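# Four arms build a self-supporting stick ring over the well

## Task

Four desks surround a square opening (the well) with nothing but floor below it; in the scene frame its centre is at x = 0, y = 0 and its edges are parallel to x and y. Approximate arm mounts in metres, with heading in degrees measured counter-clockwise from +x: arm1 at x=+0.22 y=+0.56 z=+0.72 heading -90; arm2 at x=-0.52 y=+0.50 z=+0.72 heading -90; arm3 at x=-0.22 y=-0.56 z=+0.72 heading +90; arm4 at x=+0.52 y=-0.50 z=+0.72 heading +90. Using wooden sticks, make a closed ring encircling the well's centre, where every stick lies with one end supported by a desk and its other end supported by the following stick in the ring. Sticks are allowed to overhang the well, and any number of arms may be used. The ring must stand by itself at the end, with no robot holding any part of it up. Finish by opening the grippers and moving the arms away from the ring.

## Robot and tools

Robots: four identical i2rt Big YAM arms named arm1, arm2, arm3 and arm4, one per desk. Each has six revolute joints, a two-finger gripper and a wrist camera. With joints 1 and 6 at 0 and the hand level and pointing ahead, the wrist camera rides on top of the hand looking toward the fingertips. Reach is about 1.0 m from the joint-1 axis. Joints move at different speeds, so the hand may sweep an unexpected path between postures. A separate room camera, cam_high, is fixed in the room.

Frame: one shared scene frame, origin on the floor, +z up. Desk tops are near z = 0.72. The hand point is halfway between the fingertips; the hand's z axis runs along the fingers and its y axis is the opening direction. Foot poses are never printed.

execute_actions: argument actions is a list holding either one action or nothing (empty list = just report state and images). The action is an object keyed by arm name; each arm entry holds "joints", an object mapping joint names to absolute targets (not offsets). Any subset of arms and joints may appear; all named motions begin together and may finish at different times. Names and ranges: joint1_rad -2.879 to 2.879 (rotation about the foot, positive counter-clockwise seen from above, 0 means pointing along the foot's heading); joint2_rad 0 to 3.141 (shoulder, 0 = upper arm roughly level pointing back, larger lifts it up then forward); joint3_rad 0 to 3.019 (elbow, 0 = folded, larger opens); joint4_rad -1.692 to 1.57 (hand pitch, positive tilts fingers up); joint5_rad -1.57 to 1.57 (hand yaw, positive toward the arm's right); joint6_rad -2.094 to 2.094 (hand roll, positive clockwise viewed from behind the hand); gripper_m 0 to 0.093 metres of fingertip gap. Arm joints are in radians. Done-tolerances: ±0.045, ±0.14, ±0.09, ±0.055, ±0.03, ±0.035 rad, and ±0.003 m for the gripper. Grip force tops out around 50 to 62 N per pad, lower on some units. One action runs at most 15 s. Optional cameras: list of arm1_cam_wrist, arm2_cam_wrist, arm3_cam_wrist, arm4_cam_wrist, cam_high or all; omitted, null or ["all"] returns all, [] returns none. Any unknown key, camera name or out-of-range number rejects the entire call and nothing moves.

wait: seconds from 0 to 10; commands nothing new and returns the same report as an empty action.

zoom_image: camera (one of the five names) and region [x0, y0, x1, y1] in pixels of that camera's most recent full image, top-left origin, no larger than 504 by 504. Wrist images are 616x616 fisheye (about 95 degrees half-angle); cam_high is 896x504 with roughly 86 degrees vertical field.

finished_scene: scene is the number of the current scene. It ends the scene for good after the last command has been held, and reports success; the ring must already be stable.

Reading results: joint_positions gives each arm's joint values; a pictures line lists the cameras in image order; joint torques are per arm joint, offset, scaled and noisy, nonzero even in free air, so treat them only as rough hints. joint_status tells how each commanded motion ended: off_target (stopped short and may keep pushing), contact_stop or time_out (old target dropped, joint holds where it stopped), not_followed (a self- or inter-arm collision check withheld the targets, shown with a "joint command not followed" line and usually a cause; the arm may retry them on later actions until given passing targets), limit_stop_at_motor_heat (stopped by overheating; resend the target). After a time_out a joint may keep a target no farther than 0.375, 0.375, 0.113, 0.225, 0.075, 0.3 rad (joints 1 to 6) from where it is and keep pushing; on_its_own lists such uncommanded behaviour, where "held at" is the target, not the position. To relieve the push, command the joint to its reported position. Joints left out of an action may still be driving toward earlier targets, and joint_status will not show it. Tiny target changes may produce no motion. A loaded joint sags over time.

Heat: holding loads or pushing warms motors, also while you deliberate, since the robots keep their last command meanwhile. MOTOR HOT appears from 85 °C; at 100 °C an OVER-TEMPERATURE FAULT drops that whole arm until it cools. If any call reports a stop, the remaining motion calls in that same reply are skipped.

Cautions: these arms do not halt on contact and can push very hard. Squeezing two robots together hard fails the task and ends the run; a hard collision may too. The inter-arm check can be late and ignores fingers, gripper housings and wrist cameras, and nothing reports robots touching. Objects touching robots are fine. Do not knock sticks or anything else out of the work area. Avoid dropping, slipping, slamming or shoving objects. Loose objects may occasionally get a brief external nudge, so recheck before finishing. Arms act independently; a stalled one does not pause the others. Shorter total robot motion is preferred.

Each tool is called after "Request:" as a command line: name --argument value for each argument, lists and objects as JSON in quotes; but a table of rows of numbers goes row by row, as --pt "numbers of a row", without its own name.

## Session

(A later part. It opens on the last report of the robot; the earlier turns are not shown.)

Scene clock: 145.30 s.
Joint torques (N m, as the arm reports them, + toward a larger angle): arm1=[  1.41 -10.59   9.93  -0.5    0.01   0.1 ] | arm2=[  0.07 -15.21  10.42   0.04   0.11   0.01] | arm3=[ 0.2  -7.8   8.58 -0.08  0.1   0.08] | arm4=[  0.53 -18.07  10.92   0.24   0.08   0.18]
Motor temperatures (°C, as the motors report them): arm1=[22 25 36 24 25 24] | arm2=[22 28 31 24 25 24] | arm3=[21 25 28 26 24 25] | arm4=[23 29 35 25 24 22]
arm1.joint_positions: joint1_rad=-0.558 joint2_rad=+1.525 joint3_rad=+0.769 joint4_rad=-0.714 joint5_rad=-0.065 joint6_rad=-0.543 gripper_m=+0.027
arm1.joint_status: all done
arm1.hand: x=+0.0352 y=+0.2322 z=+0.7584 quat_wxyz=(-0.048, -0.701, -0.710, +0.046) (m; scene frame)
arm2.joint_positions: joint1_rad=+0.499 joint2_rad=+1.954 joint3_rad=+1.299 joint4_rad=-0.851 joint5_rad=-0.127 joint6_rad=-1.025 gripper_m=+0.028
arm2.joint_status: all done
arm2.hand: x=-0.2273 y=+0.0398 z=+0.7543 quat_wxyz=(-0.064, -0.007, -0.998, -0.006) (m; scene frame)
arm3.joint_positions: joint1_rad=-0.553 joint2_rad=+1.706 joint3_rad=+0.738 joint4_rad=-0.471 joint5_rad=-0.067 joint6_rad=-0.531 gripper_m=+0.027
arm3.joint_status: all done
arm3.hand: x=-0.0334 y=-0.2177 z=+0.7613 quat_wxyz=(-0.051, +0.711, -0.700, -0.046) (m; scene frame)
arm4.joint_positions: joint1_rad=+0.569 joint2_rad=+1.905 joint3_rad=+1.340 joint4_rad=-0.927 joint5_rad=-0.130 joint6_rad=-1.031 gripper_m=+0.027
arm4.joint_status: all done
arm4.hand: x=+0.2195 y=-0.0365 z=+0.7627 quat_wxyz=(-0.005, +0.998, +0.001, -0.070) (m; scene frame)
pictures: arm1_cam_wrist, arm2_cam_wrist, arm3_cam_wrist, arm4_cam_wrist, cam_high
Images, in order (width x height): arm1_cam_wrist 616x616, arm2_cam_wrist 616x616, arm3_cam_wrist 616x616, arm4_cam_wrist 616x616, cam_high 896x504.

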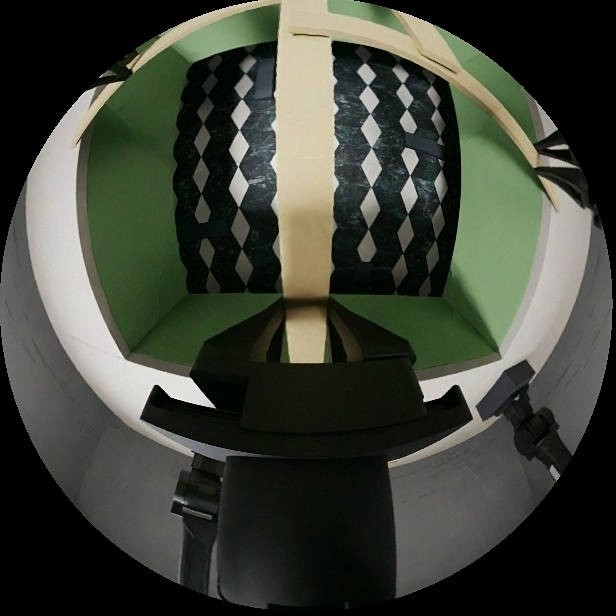

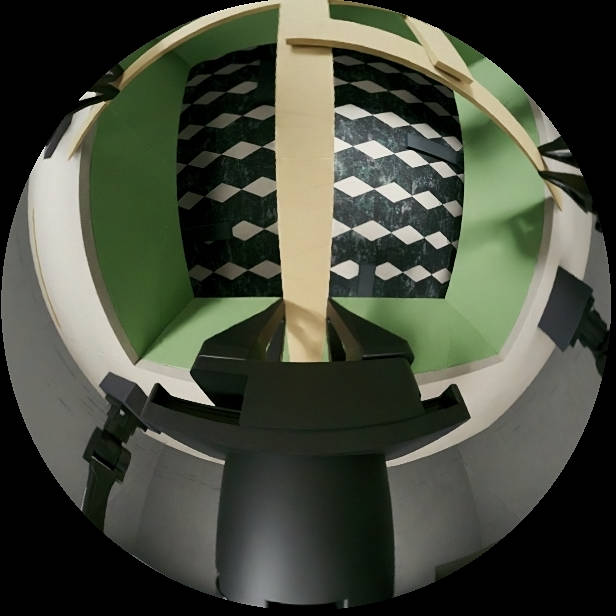

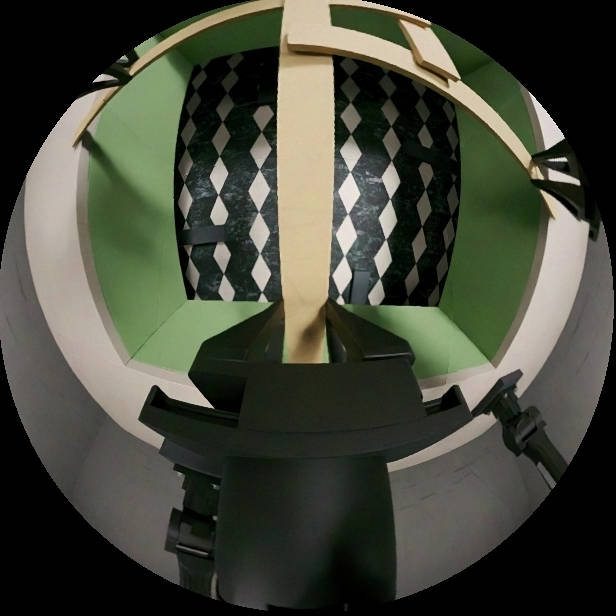

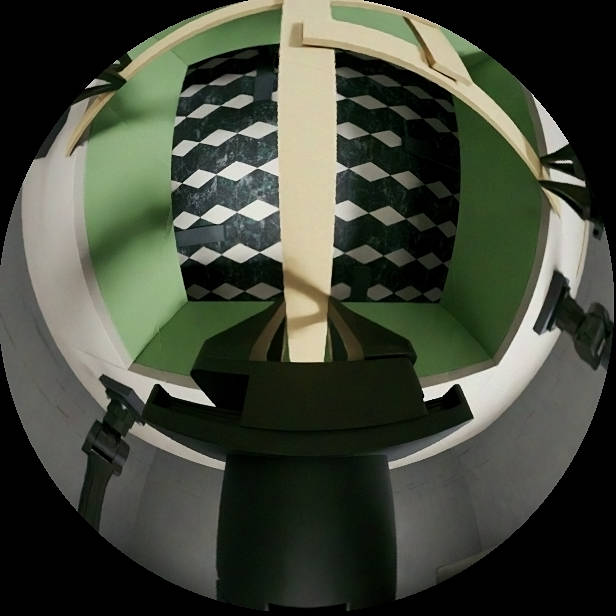

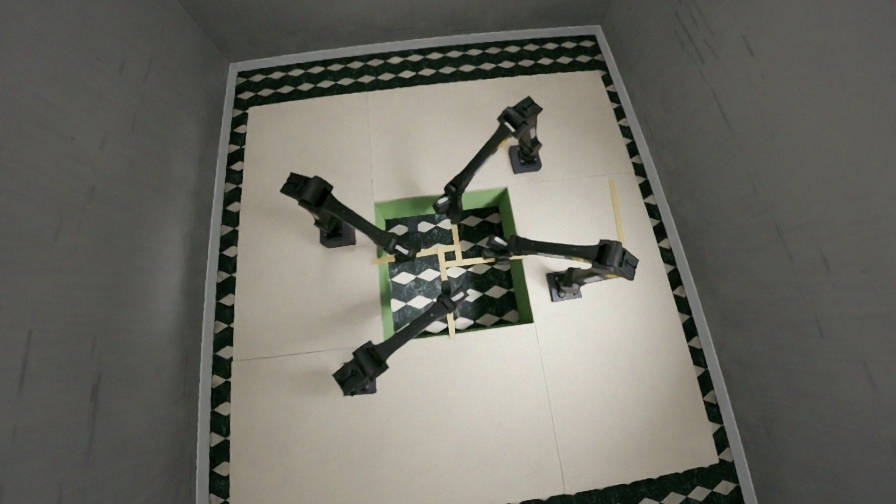

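Good. Release.

Request:
execute_actions --actions '[{"arm1":{"joints":{"gripper_m":0.06}},"arm2":{"joints":{"gripper_m":0.06}},"arm3":{"joints":{"gripper_m":0.06}},"arm4":{"joints":{"gripper_m":0.06}}}]' --cameras '[]'

Request:
execute_actions --actions '[{"arm1":{"joints":{"joint2_rad":0.9,"joint4_rad":-1.3}},"arm2":{"joints":{"joint2_rad":1.2,"joint4_rad":-1.5}},"arm3":{"joints":{"joint2_rad":0.9,"joint4_rad":-1.2}},"arm4":{"joints":{"joint2_rad":1.2,"joint4_rad":-1.55}}}]' --cameras '["cam_high"]'

Request:
zoom_image --camera "cam_high" --region '[360, 170, 550, 360]'

Scene clock: 154.10 s.
Joint torques (N m, as the arm reports them, + toward a larger angle): arm1=[  1.54 -10.41   9.98  -0.56   0.     0.09] | arm2=[ -0.02 -15.46  10.52   0.05   0.11   0.  ] | arm3=[ 0.19 -8.08  8.57 -0.09  0.1   0.08] | arm4=[  0.55 -17.72  10.79   0.24   0.08   0.16]
Motor temperatures (°C, as the motors report them): arm1=[22 25 36 24 25 24] | arm2=[22 28 31 24 25 24] | arm3=[21 25 28 26 24 25] | arm4=[23 29 35 25 24 22]
arm1.joint_positions: joint1_rad=-0.558 joint2_rad=+1.525 joint3_rad=+0.769 joint4_rad=-0.714 joint5_rad=-0.065 joint6_rad=-0.543 gripper_m=+0.060
arm1.joint_status: all done
arm1.hand: x=+0.0352 y=+0.2322 z=+0.7584 quat_wxyz=(-0.048, -0.702, -0.709, +0.046) (m; scene frame)
arm2.joint_positions: joint1_rad=+0.499 joint2_rad=+1.954 joint3_rad=+1.299 joint4_rad=-0.851 joint5_rad=-0.127 joint6_rad=-1.024 gripper_m=+0.060
arm2.joint_status: all done
arm2.hand: x=-0.2273 y=+0.0398 z=+0.7543 quat_wxyz=(-0.064, -0.007, -0.998, -0.006) (m; scene frame)
arm3.joint_positions: joint1_rad=-0.553 joint2_rad=+1.706 joint3_rad=+0.738 joint4_rad=-0.471 joint5_rad=-0.067 joint6_rad=-0.530 gripper_m=+0.060
arm3.joint_status: all done
arm3.hand: x=-0.0334 y=-0.2177 z=+0.7613 quat_wxyz=(-0.051, +0.711, -0.700, -0.046) (m; scene frame)
arm4.joint_positions: joint1_rad=+0.569 joint2_rad=+1.905 joint3_rad=+1.340 joint4_rad=-0.927 joint5_rad=-0.130 joint6_rad=-1.030 gripper_m=+0.060
arm4.joint_status: all done
arm4.hand: x=+0.2195 y=-0.0365 z=+0.7627 quat_wxyz=(-0.005, +0.998, +0.000, -0.070) (m; scene frame)
pictures: none
No camera images: the call's "cameras" was empty. Leave "cameras" out to get every camera's image.

Scene clock: 155.67 s.
Joint torques (N m, as the arm reports them, + toward a larger angle): arm1=[ 1.23 -2.74 12.42 -0.54  0.01  0.09] | arm2=[ 0.2  -5.32 11.12  0.24  0.11 -0.01] | arm3=[ 0.17 -0.05 13.02  0.    0.11  0.07] | arm4=[ 0.68 -7.29 10.83  0.5   0.05  0.17]
Motor temperatures (°C, as the motors report them): arm1=[22 25 37 24 25 24] | arm2=[22 28 31 24 25 24] | arm3=[21 25 29 26 24 25] | arm4=[23 29 35 25 24 22]
arm1.joint_positions: joint1_rad=-0.558 joint2_rad=+0.893 joint3_rad=+0.769 joint4_rad=-1.288 joint5_rad=-0.065 joint6_rad=-0.543 gripper_m=+0.060
arm1.joint_status: all done
arm1.hand: x=+0.0966 y=+0.3376 z=+0.9297 quat_wxyz=(-0.055, -0.700, -0.709, +0.074) (m; scene frame)
arm2.joint_positions: joint1_rad=+0.499 joint2_rad=+1.196 joint3_rad=+1.314 joint4_rad=-1.490 joint5_rad=-0.127 joint6_rad=-1.023 gripper_m=+0.060
arm2.joint_status: all done
arm2.hand: x=-0.3089 y=+0.1871 z=+1.0891 quat_wxyz=(-0.098, -0.003, -0.994, +0.052) (m; scene frame)
arm3.joint_positions: joint1_rad=-0.553 joint2_rad=+0.897 joint3_rad=+0.738 joint4_rad=-1.185 joint5_rad=-0.067 joint6_rad=-0.530 gripper_m=+0.060
arm3.joint_status: all done
arm3.hand: x=-0.0920 y=-0.3177 z=+0.9928 quat_wxyz=(-0.097, +0.709, -0.696, -0.058) (m; scene frame)
arm4.joint_positions: joint1_rad=+0.569 joint2_rad=+1.194 joint3_rad=+1.360 joint4_rad=-1.540 joint5_rad=-0.129 joint6_rad=-1.029 gripper_m=+0.060
arm4.joint_status: all done
arm4.hand: x=+0.3087 y=-0.1955 z=+1.0758 quat_wxyz=(-0.056, +0.993, +0.004, -0.099) (m; scene frame)
pictures: cam_high
Images, in order (width x height): cam_high 896x504.

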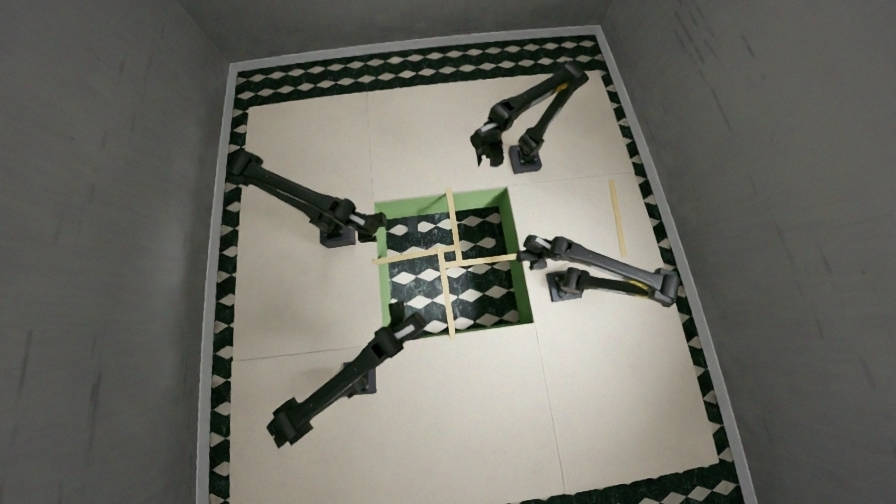

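Region (360, 170, 550, 360) of cam_high's 896x504 image, scaled by 2.653, with more detail than that image has.

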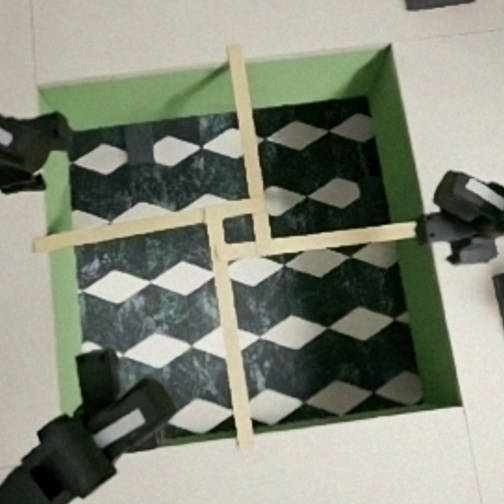

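Request:
finished_scene --scene 2

The scene is finished: the task was done.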